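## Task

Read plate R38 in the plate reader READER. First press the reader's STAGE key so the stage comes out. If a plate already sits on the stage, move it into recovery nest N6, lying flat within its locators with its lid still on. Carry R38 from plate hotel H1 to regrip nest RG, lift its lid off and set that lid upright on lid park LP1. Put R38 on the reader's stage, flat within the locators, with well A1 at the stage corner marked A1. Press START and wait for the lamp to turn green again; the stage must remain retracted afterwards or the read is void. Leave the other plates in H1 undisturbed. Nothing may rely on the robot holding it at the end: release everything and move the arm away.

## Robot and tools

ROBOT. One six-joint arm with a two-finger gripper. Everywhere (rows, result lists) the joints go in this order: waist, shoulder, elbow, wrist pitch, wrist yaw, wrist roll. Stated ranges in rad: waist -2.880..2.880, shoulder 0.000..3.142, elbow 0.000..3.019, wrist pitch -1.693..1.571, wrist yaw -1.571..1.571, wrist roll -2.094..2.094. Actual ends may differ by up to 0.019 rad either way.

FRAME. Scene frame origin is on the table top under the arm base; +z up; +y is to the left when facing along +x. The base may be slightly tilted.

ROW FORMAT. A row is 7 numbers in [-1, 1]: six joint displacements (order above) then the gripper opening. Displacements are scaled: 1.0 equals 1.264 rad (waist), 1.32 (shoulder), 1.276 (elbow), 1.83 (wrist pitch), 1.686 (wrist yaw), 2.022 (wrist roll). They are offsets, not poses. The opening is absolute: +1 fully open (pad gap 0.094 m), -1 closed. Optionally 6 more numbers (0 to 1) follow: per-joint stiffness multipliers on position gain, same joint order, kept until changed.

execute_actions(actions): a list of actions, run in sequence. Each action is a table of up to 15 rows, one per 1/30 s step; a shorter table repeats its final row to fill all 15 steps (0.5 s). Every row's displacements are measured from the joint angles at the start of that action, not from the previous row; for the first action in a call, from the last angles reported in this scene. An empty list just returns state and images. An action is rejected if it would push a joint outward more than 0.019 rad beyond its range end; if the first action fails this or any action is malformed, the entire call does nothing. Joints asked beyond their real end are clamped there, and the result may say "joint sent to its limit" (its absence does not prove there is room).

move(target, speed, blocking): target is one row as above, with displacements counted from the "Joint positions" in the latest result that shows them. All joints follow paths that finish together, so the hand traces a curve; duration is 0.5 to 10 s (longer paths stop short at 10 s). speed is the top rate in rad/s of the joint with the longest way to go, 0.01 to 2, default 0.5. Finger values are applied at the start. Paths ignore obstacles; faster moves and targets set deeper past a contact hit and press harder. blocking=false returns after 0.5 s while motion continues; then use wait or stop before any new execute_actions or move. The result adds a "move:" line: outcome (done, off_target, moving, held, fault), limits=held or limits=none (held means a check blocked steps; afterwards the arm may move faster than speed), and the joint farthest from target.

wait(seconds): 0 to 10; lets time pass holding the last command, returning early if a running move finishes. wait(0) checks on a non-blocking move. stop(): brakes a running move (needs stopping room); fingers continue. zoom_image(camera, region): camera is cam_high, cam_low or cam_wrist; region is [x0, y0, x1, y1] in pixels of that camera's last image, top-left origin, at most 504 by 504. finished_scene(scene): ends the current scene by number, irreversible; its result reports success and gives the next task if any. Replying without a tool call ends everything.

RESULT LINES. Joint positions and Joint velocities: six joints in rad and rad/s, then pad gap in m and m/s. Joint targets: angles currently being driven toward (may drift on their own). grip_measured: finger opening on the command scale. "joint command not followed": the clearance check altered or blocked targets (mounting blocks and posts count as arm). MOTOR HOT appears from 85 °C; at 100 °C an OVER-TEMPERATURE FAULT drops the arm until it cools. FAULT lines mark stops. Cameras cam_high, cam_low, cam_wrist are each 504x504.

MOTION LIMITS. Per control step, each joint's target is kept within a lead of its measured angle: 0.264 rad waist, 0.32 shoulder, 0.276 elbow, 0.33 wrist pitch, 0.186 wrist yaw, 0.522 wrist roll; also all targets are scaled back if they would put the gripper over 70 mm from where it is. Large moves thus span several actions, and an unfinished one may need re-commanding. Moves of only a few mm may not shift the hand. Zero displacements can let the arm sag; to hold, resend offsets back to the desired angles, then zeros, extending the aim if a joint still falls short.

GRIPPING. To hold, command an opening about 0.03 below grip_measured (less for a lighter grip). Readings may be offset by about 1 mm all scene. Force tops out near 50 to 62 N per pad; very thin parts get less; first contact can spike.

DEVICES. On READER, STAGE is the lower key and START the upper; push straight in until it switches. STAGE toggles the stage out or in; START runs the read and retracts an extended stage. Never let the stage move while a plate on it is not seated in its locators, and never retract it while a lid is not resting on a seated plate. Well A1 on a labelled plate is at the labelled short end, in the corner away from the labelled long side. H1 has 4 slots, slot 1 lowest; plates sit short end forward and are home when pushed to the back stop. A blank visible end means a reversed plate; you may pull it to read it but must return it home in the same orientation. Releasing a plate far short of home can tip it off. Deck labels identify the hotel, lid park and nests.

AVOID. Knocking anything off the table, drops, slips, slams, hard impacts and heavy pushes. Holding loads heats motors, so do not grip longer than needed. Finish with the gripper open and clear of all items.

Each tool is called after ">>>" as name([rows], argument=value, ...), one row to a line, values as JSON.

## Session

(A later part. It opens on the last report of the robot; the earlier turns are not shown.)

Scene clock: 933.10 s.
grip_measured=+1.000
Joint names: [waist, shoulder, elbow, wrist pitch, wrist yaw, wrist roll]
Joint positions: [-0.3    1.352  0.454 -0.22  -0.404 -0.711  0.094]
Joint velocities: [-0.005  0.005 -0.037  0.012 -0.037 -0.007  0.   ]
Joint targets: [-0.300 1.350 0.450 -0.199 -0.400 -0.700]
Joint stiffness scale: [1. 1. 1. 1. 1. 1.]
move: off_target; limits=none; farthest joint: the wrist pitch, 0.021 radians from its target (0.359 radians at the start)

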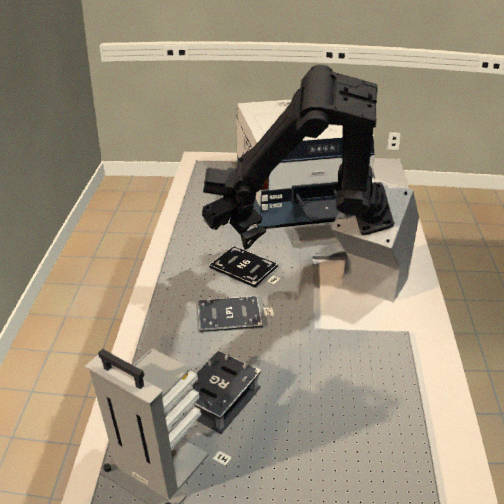

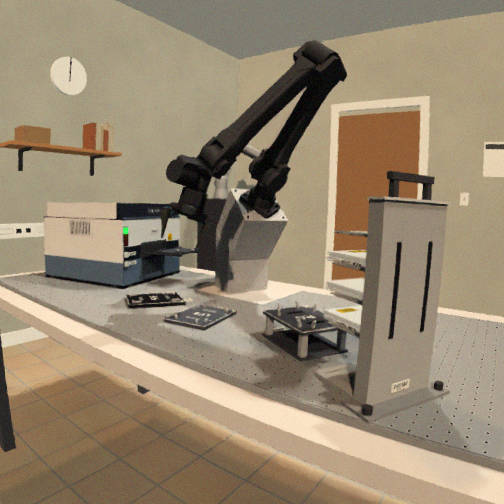

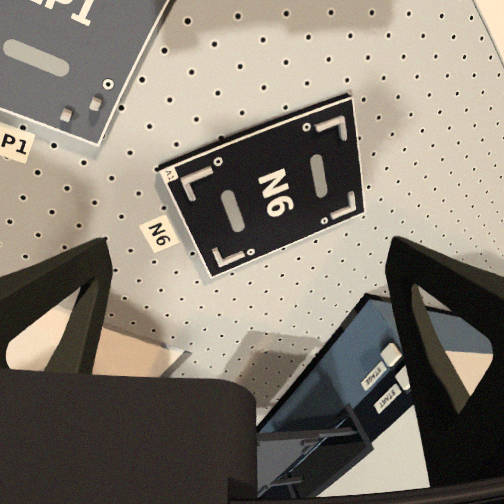

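>>> zoom_image(camera="cam_low", region=[250, 220, 390, 370])

>>> zoom_image(camera="cam_high", region=[150, 330, 280, 460])

Region (250, 220, 390, 370) of cam_low's 504x504 image, scaled by 3.360, with more detail than that image has; it fills the left 470 columns of this view, and the rest is white.

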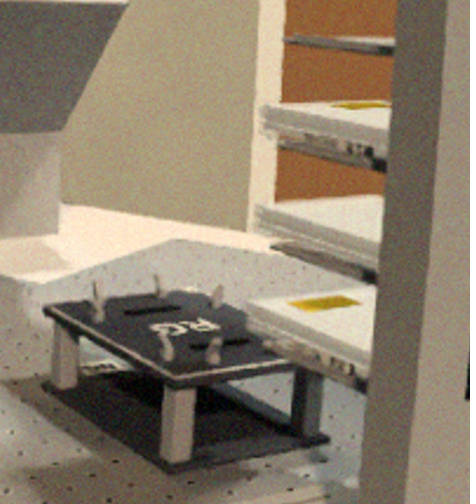

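Region (150, 330, 280, 460) of cam_high's 504x504 image, scaled by 3.877, with more detail than that image has.

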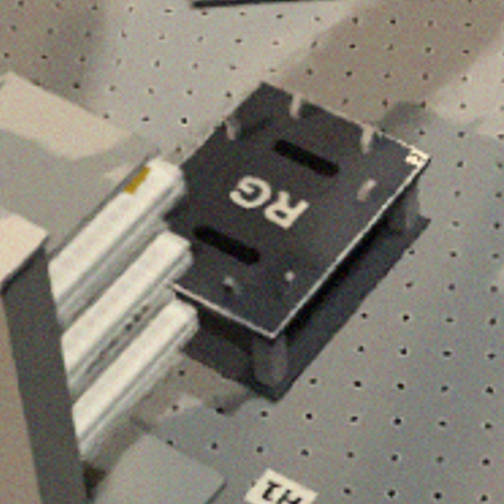

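>>> move(target=[0.6677, 0.118, -0.018, 0.9279, 0.0463, 0.4436, 1], speed=1.0)

Scene clock: 957.50 s.
grip_measured=+1.000
Joint names: [waist, shoulder, elbow, wrist pitch, wrist yaw, wrist roll]
Joint positions: [ 0.54   1.481  0.436  1.447 -0.331  0.175  0.094]
Joint velocities: [-0.015 -0.005  0.027  0.002 -0.051 -0.007  0.   ]
Joint targets: [0.544 1.508 0.431 1.478 -0.326 0.186]
Joint stiffness scale: [1. 1. 1. 1. 1. 1.]
move: off_target; limits=none; farthest joint: the wrist pitch, 0.031 radians from its target (1.698 radians at the start)

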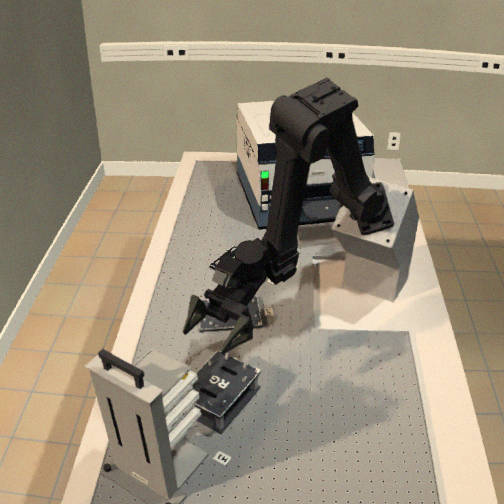

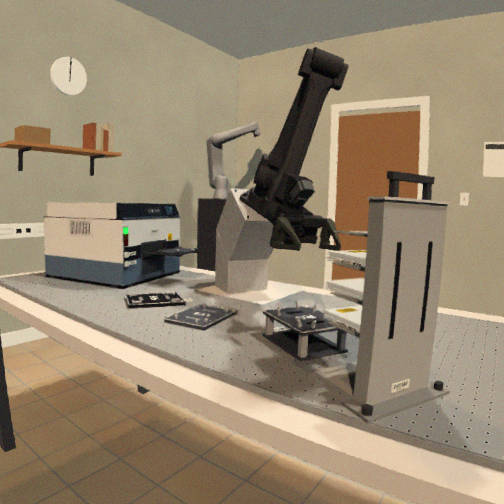

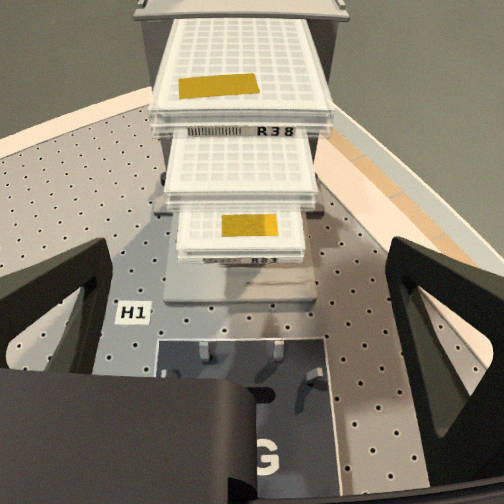

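>>> zoom_image(camera="cam_wrist", region=[125, 0, 365, 160])

>>> zoom_image(camera="cam_wrist", region=[280, 70, 350, 150])

Region (125, 0, 365, 160) of cam_wrist's 504x504 image, scaled by 2.100, with more detail than that image has.

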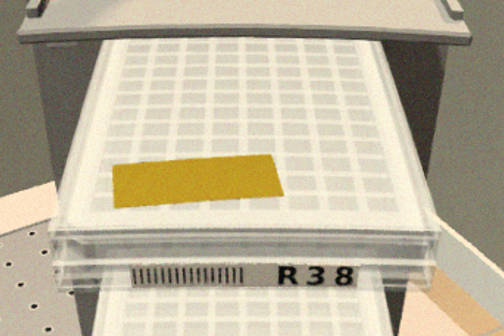

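Region (280, 70, 350, 150) of cam_wrist's 504x504 image, scaled by 6.300, with more detail than that image has; it fills the left 441 columns of this view, and the rest is white.

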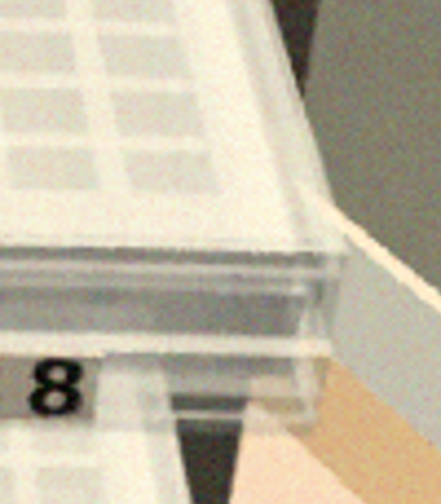

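>>> zoom_image(camera="cam_wrist", region=[100, 190, 410, 420])

Region (100, 190, 410, 420) of cam_wrist's 504x504 image, scaled by 1.626, with more detail than that image has; it fills the top 374 rows of this view, and the rest is white.

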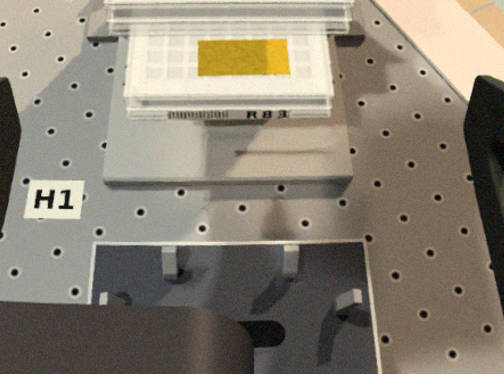

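>>> zoom_image(camera="cam_wrist", region=[90, 180, 250, 380])

>>> zoom_image(camera="cam_wrist", region=[250, 200, 420, 420])

Region (90, 180, 250, 380) of cam_wrist's 504x504 image, scaled by 2.520, with more detail than that image has; it fills the left 403 columns of this view, and the rest is white.

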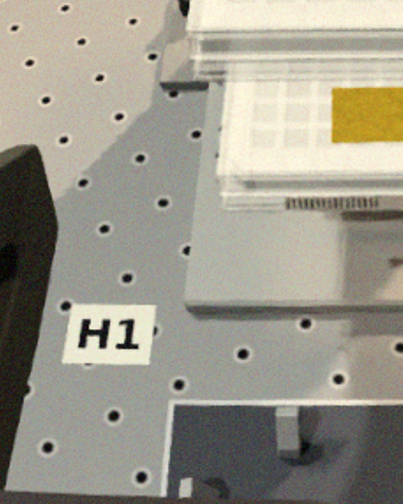

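Region (250, 200, 420, 420) of cam_wrist's 504x504 image, scaled by 2.291, with more detail than that image has; it fills the left 389 columns of this view, and the rest is white.

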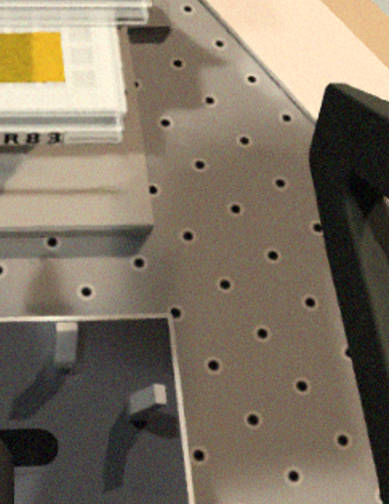

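>>> zoom_image(camera="cam_wrist", region=[135, 70, 205, 150])

>>> zoom_image(camera="cam_wrist", region=[125, 0, 245, 60])

>>> zoom_image(camera="cam_wrist", region=[240, 0, 360, 60])

Region (135, 70, 205, 150) of cam_wrist's 504x504 image, scaled by 6.300, with more detail than that image has; it fills the left 441 columns of this view, and the rest is white.

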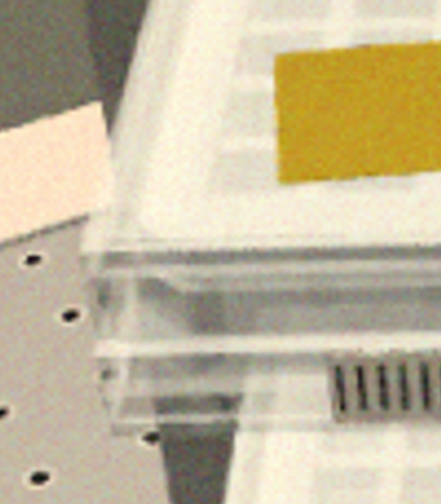

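Region (125, 0, 245, 60) of cam_wrist's 504x504 image, scaled by 4.200, with more detail than that image has.

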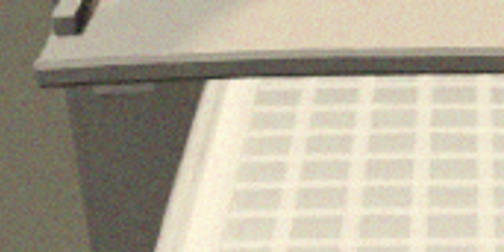

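Region (240, 0, 360, 60) of cam_wrist's 504x504 image, scaled by 4.200, with more detail than that image has.

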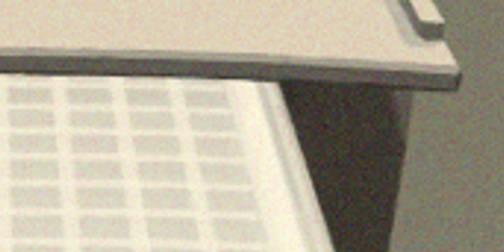

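>>> zoom_image(camera="cam_wrist", region=[260, 330, 340, 420])

>>> zoom_image(camera="cam_low", region=[255, 170, 375, 270])

Region (260, 330, 340, 420) of cam_wrist's 504x504 image, scaled by 5.600, with more detail than that image has.

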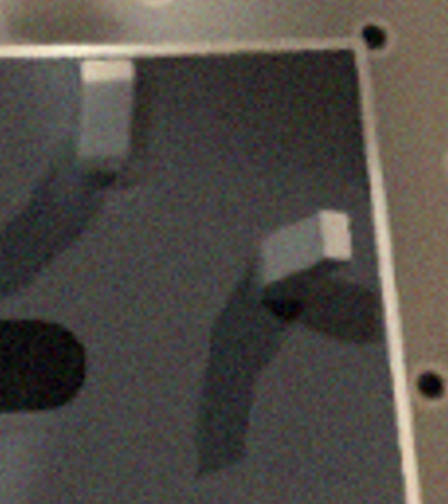

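Region (255, 170, 375, 270) of cam_low's 504x504 image, scaled by 4.200, with more detail than that image has.

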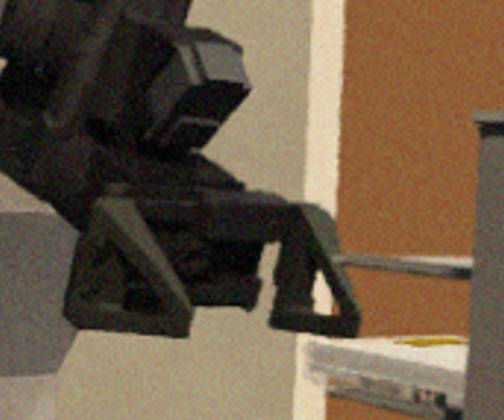

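>>> zoom_image(camera="cam_wrist", region=[370, 220, 504, 504])

>>> zoom_image(camera="cam_high", region=[170, 230, 300, 370])

Region (370, 220, 504, 504) of cam_wrist's 504x504 image, scaled by 1.775, with more detail than that image has; it fills the left 238 columns of this view, and the rest is white.

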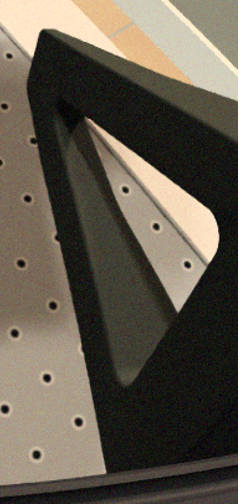

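Region (170, 230, 300, 370) of cam_high's 504x504 image, scaled by 3.600, with more detail than that image has; it fills the left 468 columns of this view, and the rest is white.

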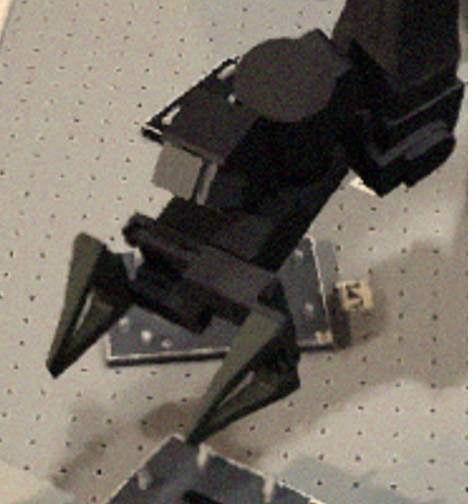

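>>> move(target=[0.0233, -0.2829, 0.3205, -0.826, -0.0172, -0.1345, 1], speed=0.8)

Scene clock: 1080.03 s.
grip_measured=+1.000
Joint names: [waist, shoulder, elbow, wrist pitch, wrist yaw, wrist roll]
Joint positions: [ 0.557  1.128  0.815 -0.045 -0.356 -0.086  0.094]
Joint velocities: [-0.005 -0.005 -0.002  0.012 -0.007 -0.022  0.   ]
Joint targets: [0.570 1.108 0.845 -0.065 -0.360 -0.097]
Joint stiffness scale: [1. 1. 1. 1. 1. 1.]
move: off_target; limits=none; farthest joint: the elbow, 0.030 radians from its target (0.409 radians at the start)

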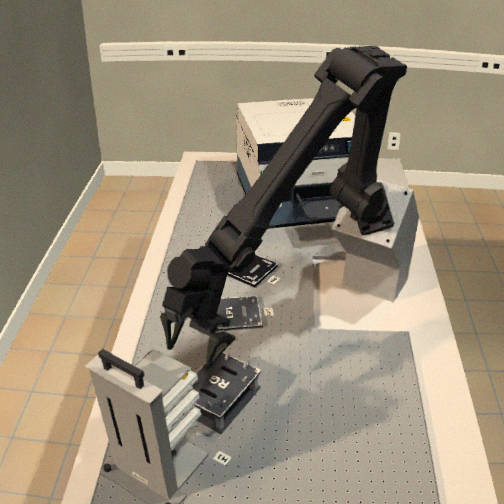

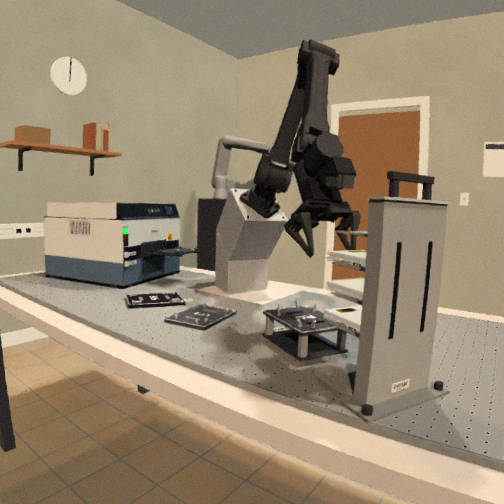

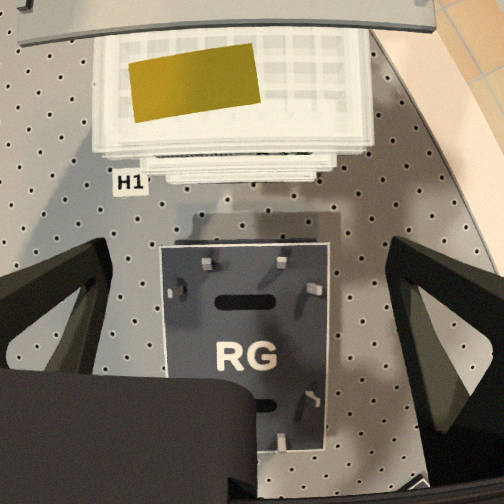

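>>> zoom_image(camera="cam_wrist", region=[60, 130, 260, 380])

>>> zoom_image(camera="cam_wrist", region=[250, 130, 450, 380])

>>> zoom_image(camera="cam_wrist", region=[250, 330, 430, 500])

Region (60, 130, 260, 380) of cam_wrist's 504x504 image, scaled by 2.016, with more detail than that image has; it fills the left 403 columns of this view, and the rest is white.

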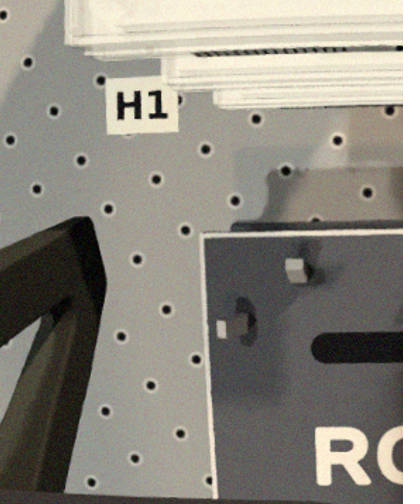

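Region (250, 130, 450, 380) of cam_wrist's 504x504 image, scaled by 2.016, with more detail than that image has; it fills the left 403 columns of this view, and the rest is white.

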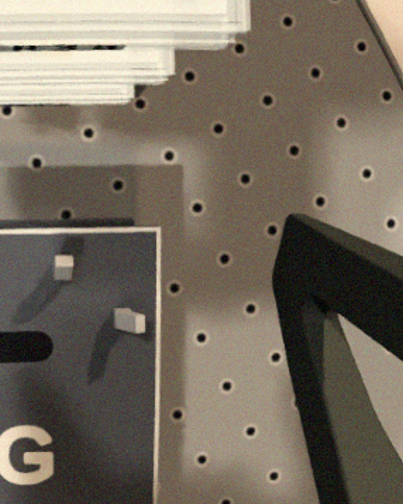

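Region (250, 330, 430, 500) of cam_wrist's 504x504 image, scaled by 2.800, with more detail than that image has.

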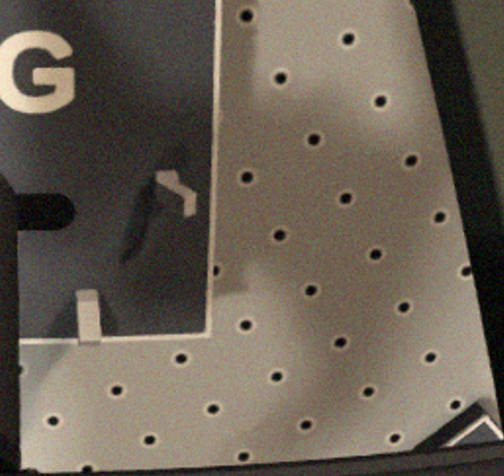

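>>> zoom_image(camera="cam_wrist", region=[80, 110, 160, 180])

>>> zoom_image(camera="cam_wrist", region=[310, 105, 390, 175])

Region (80, 110, 160, 180) of cam_wrist's 504x504 image, scaled by 6.300, with more detail than that image has; it fills the top 441 rows of this view, and the rest is white.

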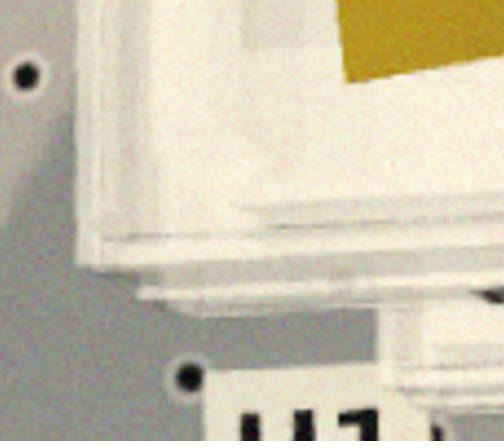

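Region (310, 105, 390, 175) of cam_wrist's 504x504 image, scaled by 6.300, with more detail than that image has; it fills the top 441 rows of this view, and the rest is white.

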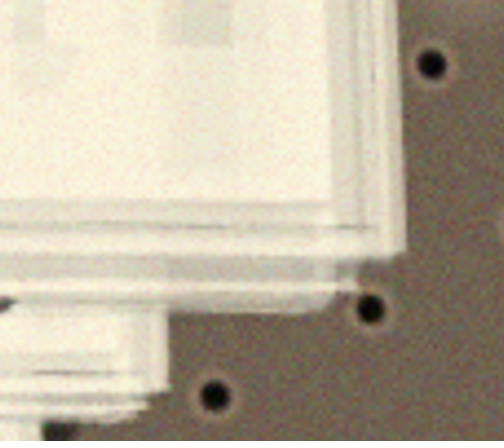

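>>> execute_actions(actions=[])

Scene clock: 1143.40 s.
grip_measured=+1.000
Joint names: [waist, shoulder, elbow, wrist pitch, wrist yaw, wrist roll]
Joint positions: [ 0.557  1.128  0.815 -0.045 -0.356 -0.087  0.094]
Joint velocities: [ 0.005 -0.005  0.007  0.007 -0.037  0.022  0.   ]
Joint targets: [0.570 1.108 0.845 -0.065 -0.360 -0.097]
Joint stiffness scale: [1. 1. 1. 1. 1. 1.]

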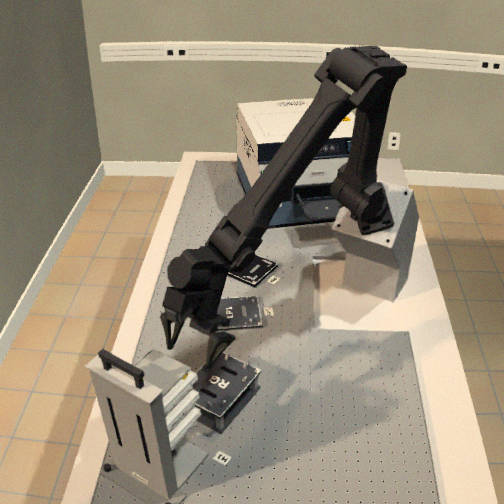

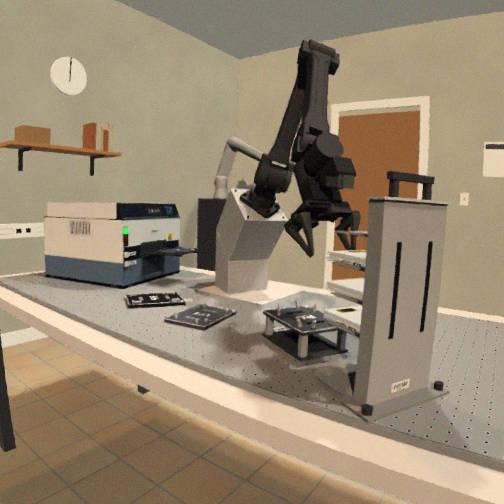

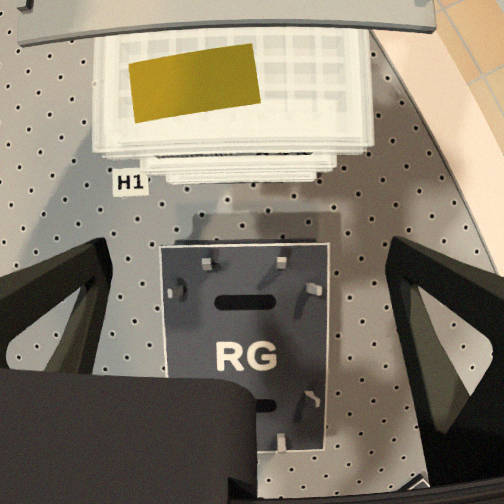

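>>> zoom_image(camera="cam_low", region=[280, 200, 380, 300])

Region (280, 200, 380, 300) of cam_low's 504x504 image, scaled by 5.040, with more detail than that image has.

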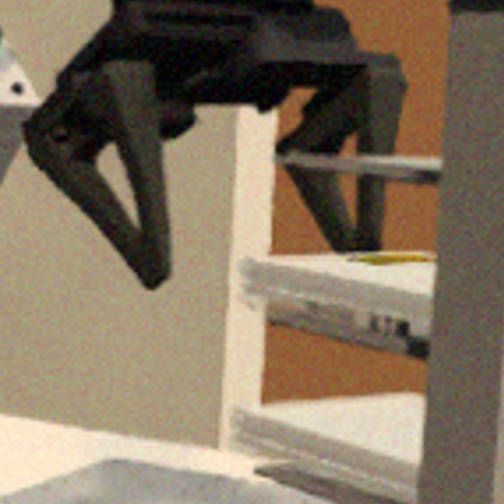

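>>> zoom_image(camera="cam_low", region=[300, 240, 370, 280])

Region (300, 240, 370, 280) of cam_low's 504x504 image, scaled by 7.200, with more detail than that image has; it fills the top 288 rows of this view, and the rest is white.

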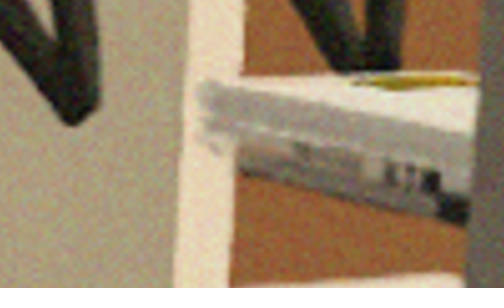

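>>> zoom_image(camera="cam_wrist", region=[80, 110, 180, 190])

>>> zoom_image(camera="cam_wrist", region=[300, 110, 400, 190])

Region (80, 110, 180, 190) of cam_wrist's 504x504 image, scaled by 5.040, with more detail than that image has; it fills the top 403 rows of this view, and the rest is white.

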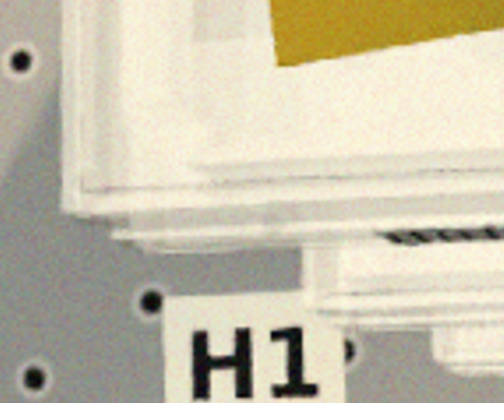

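Region (300, 110, 400, 190) of cam_wrist's 504x504 image, scaled by 5.040, with more detail than that image has; it fills the top 403 rows of this view, and the rest is white.

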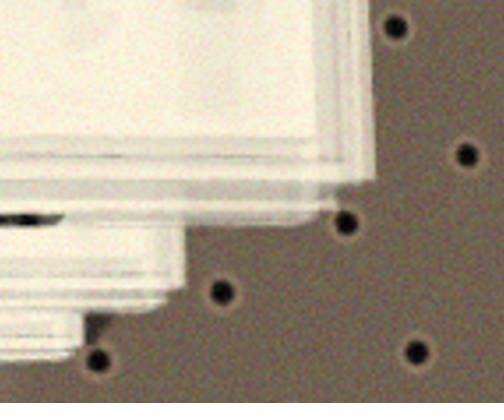

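>>> zoom_image(camera="cam_high", region=[80, 270, 260, 450])

Region (80, 270, 260, 450) of cam_high's 504x504 image, scaled by 2.800, with more detail than that image has.

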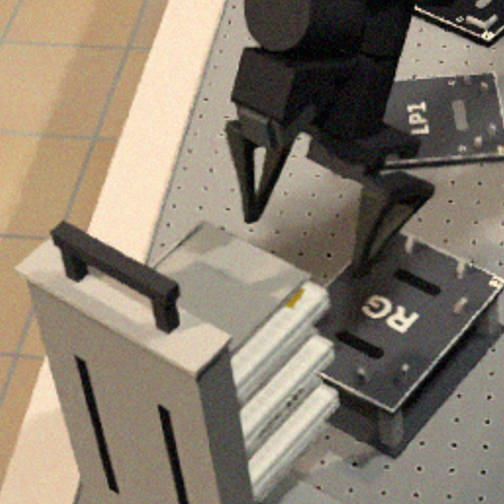

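>>> move(target=[0.0292, 0.0402, 0.0693, -0.0237, 0.0117, -0.0078, 1], speed=0.12)

Scene clock: 1264.47 s.
grip_measured=+1.000
Joint names: [waist, shoulder, elbow, wrist pitch, wrist yaw, wrist roll]
Joint positions: [ 0.583  1.152  0.87  -0.068 -0.34  -0.092  0.094]
Joint velocities: [ 0.005 -0.005  0.007 -0.002  0.007  0.022  0.   ]
Joint targets: [0.594 1.181 0.904 -0.088 -0.336 -0.102]
Joint stiffness scale: [1. 1. 1. 1. 1. 1.]
move: off_target; limits=none; farthest joint: the elbow, 0.033 radians from its target (0.088 radians at the start)

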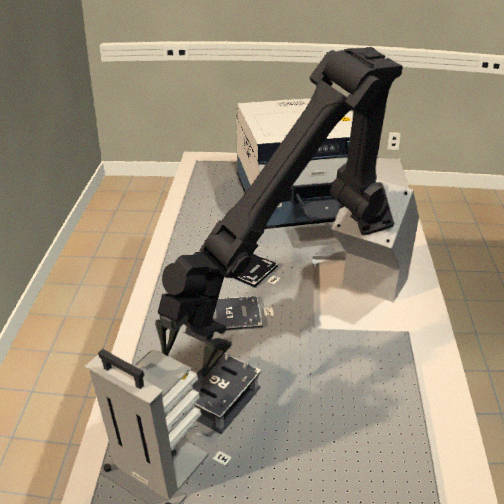

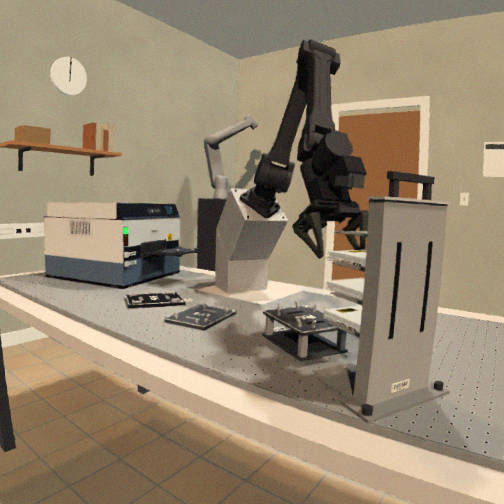

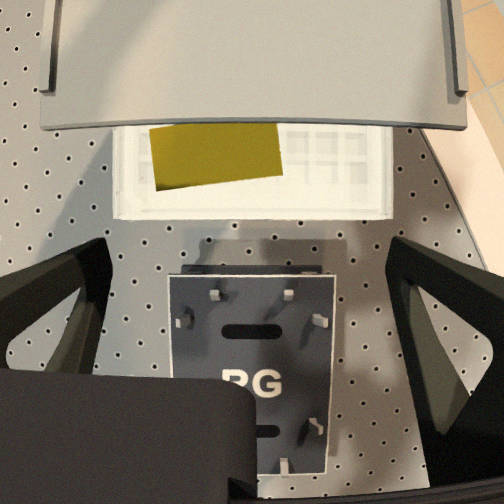

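>>> zoom_image(camera="cam_wrist", region=[80, 180, 180, 280])

>>> zoom_image(camera="cam_wrist", region=[330, 180, 430, 280])

>>> zoom_image(camera="cam_low", region=[300, 230, 370, 280])

Region (80, 180, 180, 280) of cam_wrist's 504x504 image, scaled by 5.040, with more detail than that image has.

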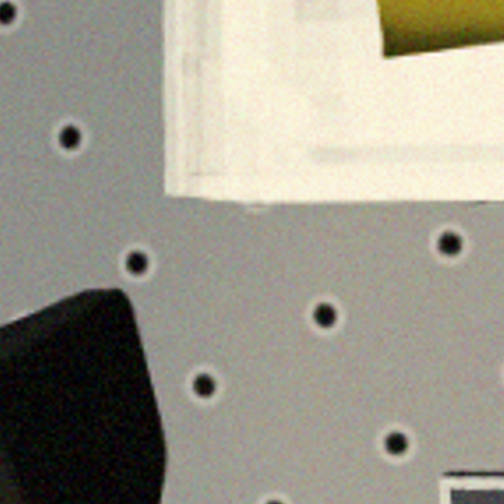

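Region (330, 180, 430, 280) of cam_wrist's 504x504 image, scaled by 5.040, with more detail than that image has.

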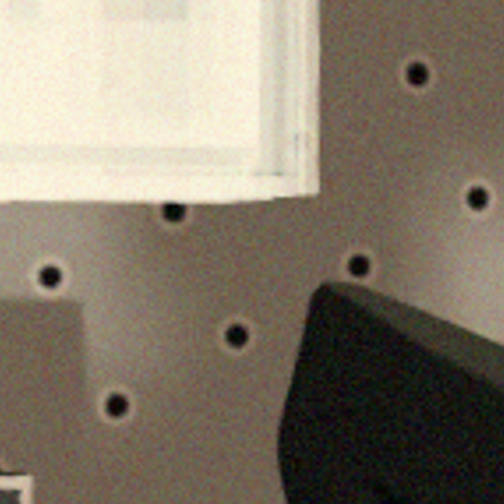

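Region (300, 230, 370, 280) of cam_low's 504x504 image, scaled by 7.200, with more detail than that image has; it fills the top 360 rows of this view, and the rest is white.

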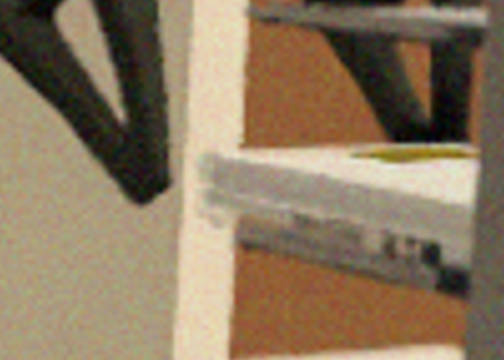

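>>> move(target=[0.0214, 0.0558, 0.0881, -0.0284, 0.0113, 0.0084, 1], speed=0.12)

Scene clock: 1315.63 s.
grip_measured=+1.000
Joint names: [waist, shoulder, elbow, wrist pitch, wrist yaw, wrist roll]
Joint positions: [ 0.598  1.197  0.948 -0.1   -0.326 -0.085  0.094]
Joint velocities: [-0.024  0.005 -0.032 -0.012 -0.037  0.007  0.   ]
Joint targets: [0.610 1.226 0.983 -0.120 -0.321 -0.075]
Joint stiffness scale: [1. 1. 1. 1. 1. 1.]
move: off_target; limits=none; farthest joint: the elbow, 0.035 radians from its target (0.112 radians at the start)

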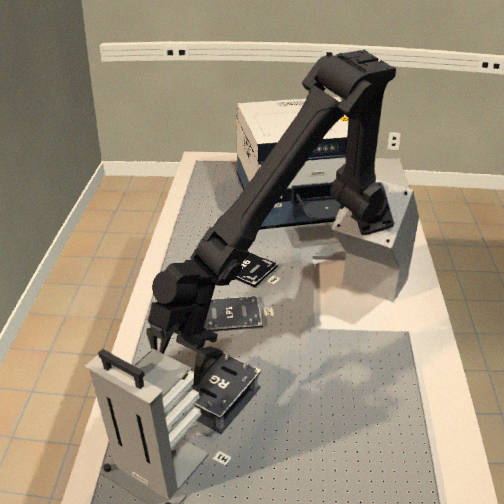

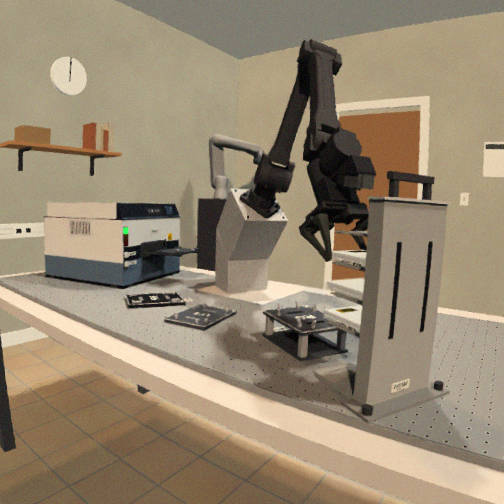

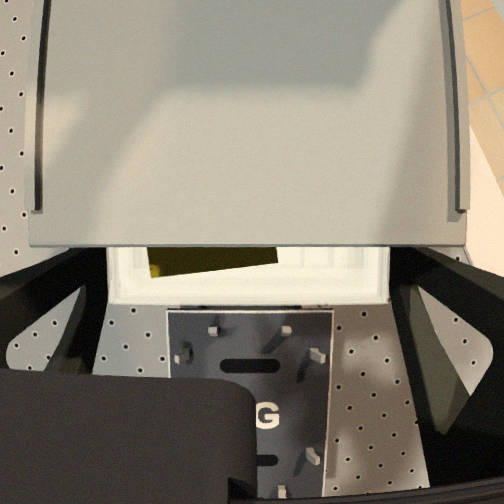

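>>> zoom_image(camera="cam_low", region=[300, 230, 370, 280])

>>> zoom_image(camera="cam_wrist", region=[80, 230, 420, 330])

Region (300, 230, 370, 280) of cam_low's 504x504 image, scaled by 7.200, with more detail than that image has; it fills the top 360 rows of this view, and the rest is white.

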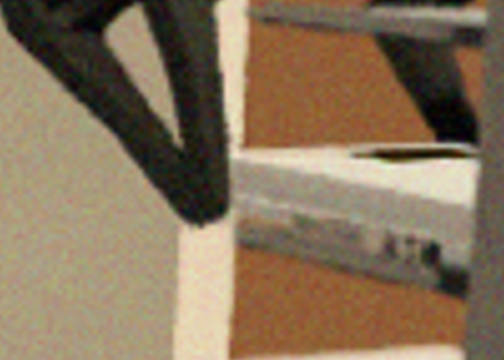

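Region (80, 230, 420, 330) of cam_wrist's 504x504 image, scaled by 1.482, with more detail than that image has; it fills the top 148 rows of this view, and the rest is white.

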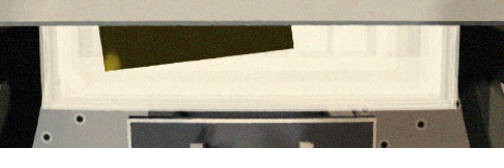

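>>> execute_actions([
  [[0.0095,0.022,0.0274,-0.0109,0.003,0.0049,0.97],[0.0095,0.022,0.0274,-0.0109,0.003,0.0049,0.95],[0.0095,0.022,0.0274,-0.0109,0.003,0.0049,0.93],[0.0095,0.022,0.0274,-0.0109,0.003,0.0049,0.91],[0.0095,0.022,0.0274,-0.0109,0.003,0.0049,0.89],[0.0095,0.022,0.0274,-0.0109,0.003,0.0049,0.875],[0.0095,0.022,0.0274,-0.0109,0.003,0.0049,0.86],[0.0095,0.022,0.0274,-0.0109,0.003,0.0049,0.85],[0.0095,0.022,0.0274,-0.0109,0.003,0.0049,0.84],[0.0095,0.022,0.0274,-0.0109,0.003,0.0049,0.83],[0.0095,0.022,0.0274,-0.0109,0.003,0.0049,0.82],[0.0095,0.022,0.0274,-0.0109,0.003,0.0049,0.81],[0.0095,0.022,0.0274,-0.0109,0.003,0.0049,0.805],[0.0095,0.022,0.0274,-0.0109,0.003,0.0049,0.80],[0.0095,0.022,0.0274,-0.0109,0.003,0.0049,0.80]],
])

Scene clock: 1335.10 s.
grip_measured=+0.810
Joint names: [waist, shoulder, elbow, wrist pitch, wrist yaw, wrist roll]
Joint positions: [ 0.599  1.197  0.948 -0.1   -0.325 -0.085  0.085]
Joint velocities: [-0.015 -0.005 -0.002 -0.002 -0.007 -0.066  0.   ]
Joint targets: [0.610 1.226 0.983 -0.120 -0.321 -0.076]
Joint stiffness scale: [1. 1. 1. 1. 1. 1.]

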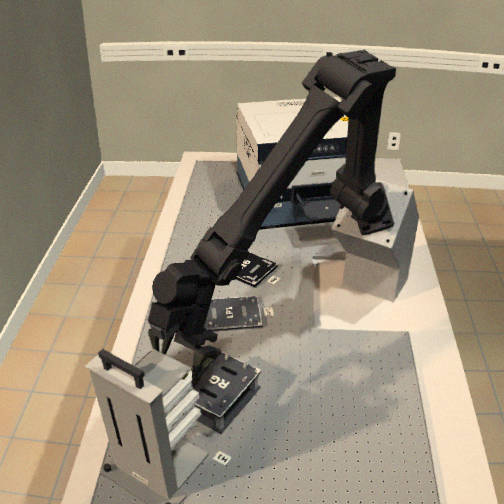

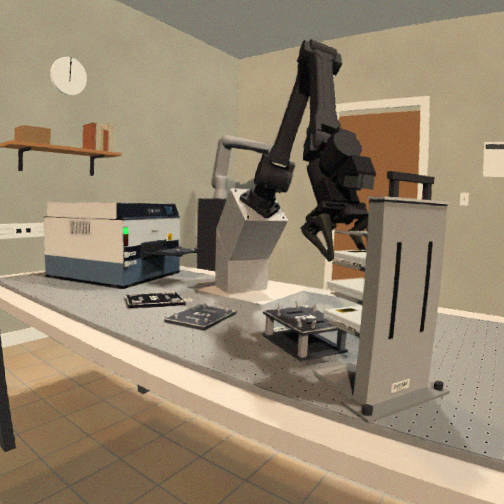

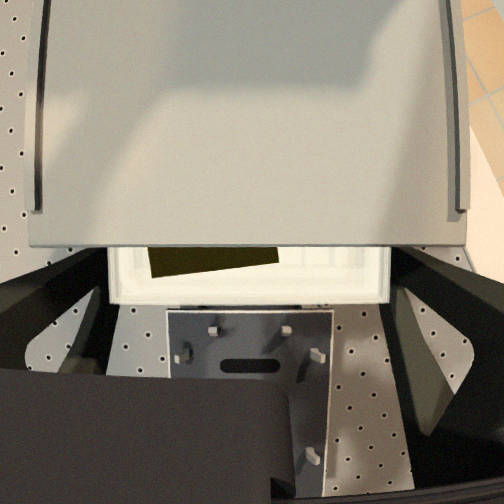

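>>> execute_actions([
  [[0.007,0.017,0.025,-0.008,0.002,0.0035,0.795],[0.004,0.012,0.022,-0.005,0.0015,0.002,0.79],[0.002,0.007,0.019,-0.002,0.001,0.001,0.785],[0.0,0.002,0.016,0.001,0.0,0.0,0.78],[-0.002,-0.003,0.014,0.004,-0.0005,-0.001,0.78],[-0.004,-0.007,0.012,0.006,-0.001,-0.002,0.78],[-0.006,-0.010,0.010,0.008,-0.0015,-0.003,0.78],[-0.007,-0.012,0.008,0.010,-0.002,-0.004,0.78]],
  [[-0.0094,-0.0158,0.0012,0.0146,-0.0029,-0.005,0.78],[-0.0098,-0.0166,-0.0005,0.0151,-0.0031,-0.0051,0.78],[-0.0103,-0.0177,-0.0027,0.0158,-0.0035,-0.0052,0.78],[-0.0109,-0.0189,-0.005,0.0165,-0.0039,-0.0053,0.78],[-0.0114,-0.0201,-0.0072,0.0172,-0.0043,-0.0055,0.78],[-0.012,-0.0213,-0.0095,0.0179,-0.0047,-0.0056,0.78],[-0.0125,-0.0224,-0.0118,0.0186,-0.005,-0.0057,0.78],[-0.013,-0.0236,-0.014,0.0193,-0.0054,-0.0058,0.78],[-0.0136,-0.0248,-0.0163,0.02,-0.0058,-0.0059,0.78],[-0.0141,-0.0259,-0.0185,0.0207,-0.0062,-0.0061,0.78],[-0.0147,-0.0271,-0.0208,0.0214,-0.0066,-0.0062,0.78],[-0.0152,-0.0282,-0.023,0.0221,-0.0069,-0.0063,0.78],[-0.0156,-0.0291,-0.0247,0.0226,-0.0072,-0.0064,0.78],[-0.0159,-0.0297,-0.0259,0.0229,-0.0074,-0.0065,0.78]],
])

Scene clock: 1374.20 s.
grip_measured=+0.798
Joint names: [waist, shoulder, elbow, wrist pitch, wrist yaw, wrist roll]
Joint positions: [ 0.591  1.186  0.921 -0.083 -0.333 -0.088  0.084]
Joint velocities: [-0.034 -0.044 -0.056  0.007  0.007 -0.11   0.   ]
Joint targets: [0.578 1.158 0.915 -0.058 -0.338 -0.098]
Joint stiffness scale: [1. 1. 1. 1. 1. 1.]

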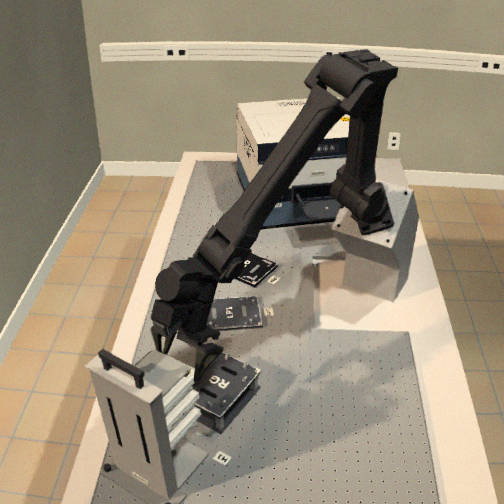

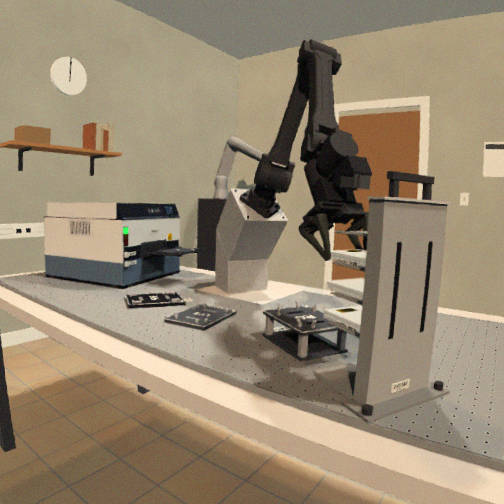

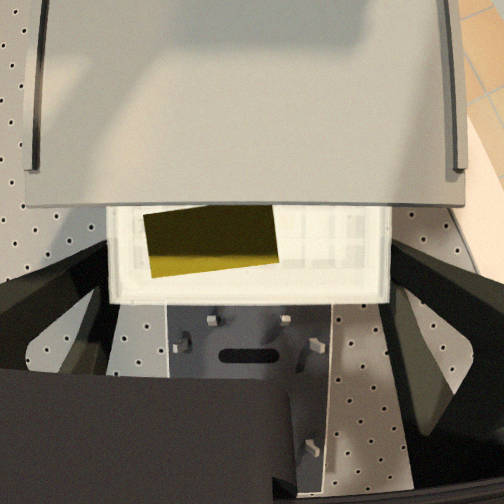

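>>> wait(seconds=0)

Scene clock: 1376.20 s.
grip_measured=+0.798
Joint names: [waist, shoulder, elbow, wrist pitch, wrist yaw, wrist roll]
Joint positions: [ 0.591  1.184  0.92  -0.083 -0.333 -0.088  0.084]
Joint velocities: [-0.005 -0.005  0.002 -0.012 -0.007 -0.066 -0.   ]
Joint targets: [0.578 1.158 0.915 -0.058 -0.338 -0.098]
Joint stiffness scale: [1. 1. 1. 1. 1. 1.]

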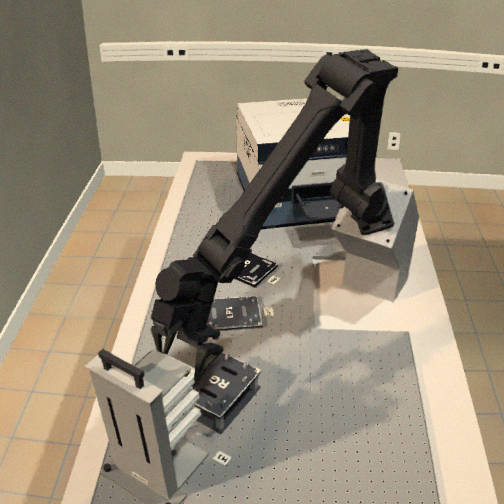

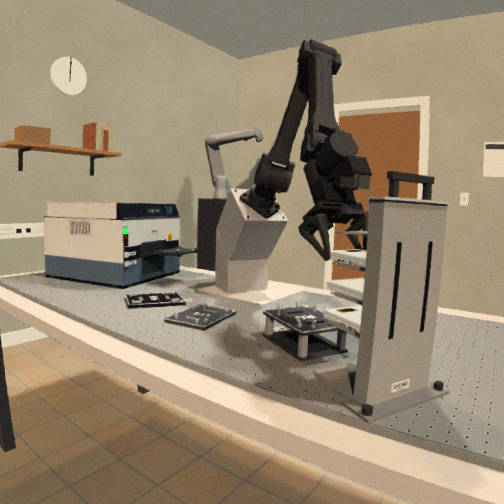

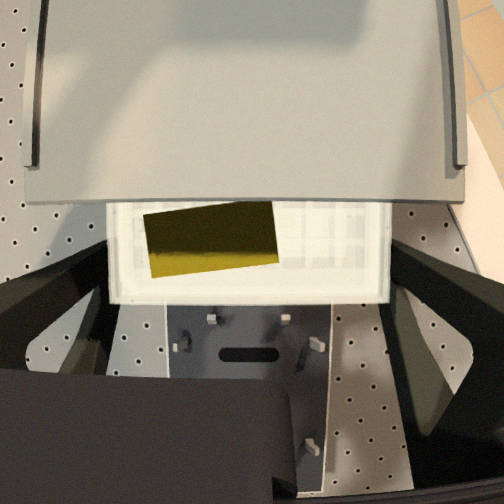

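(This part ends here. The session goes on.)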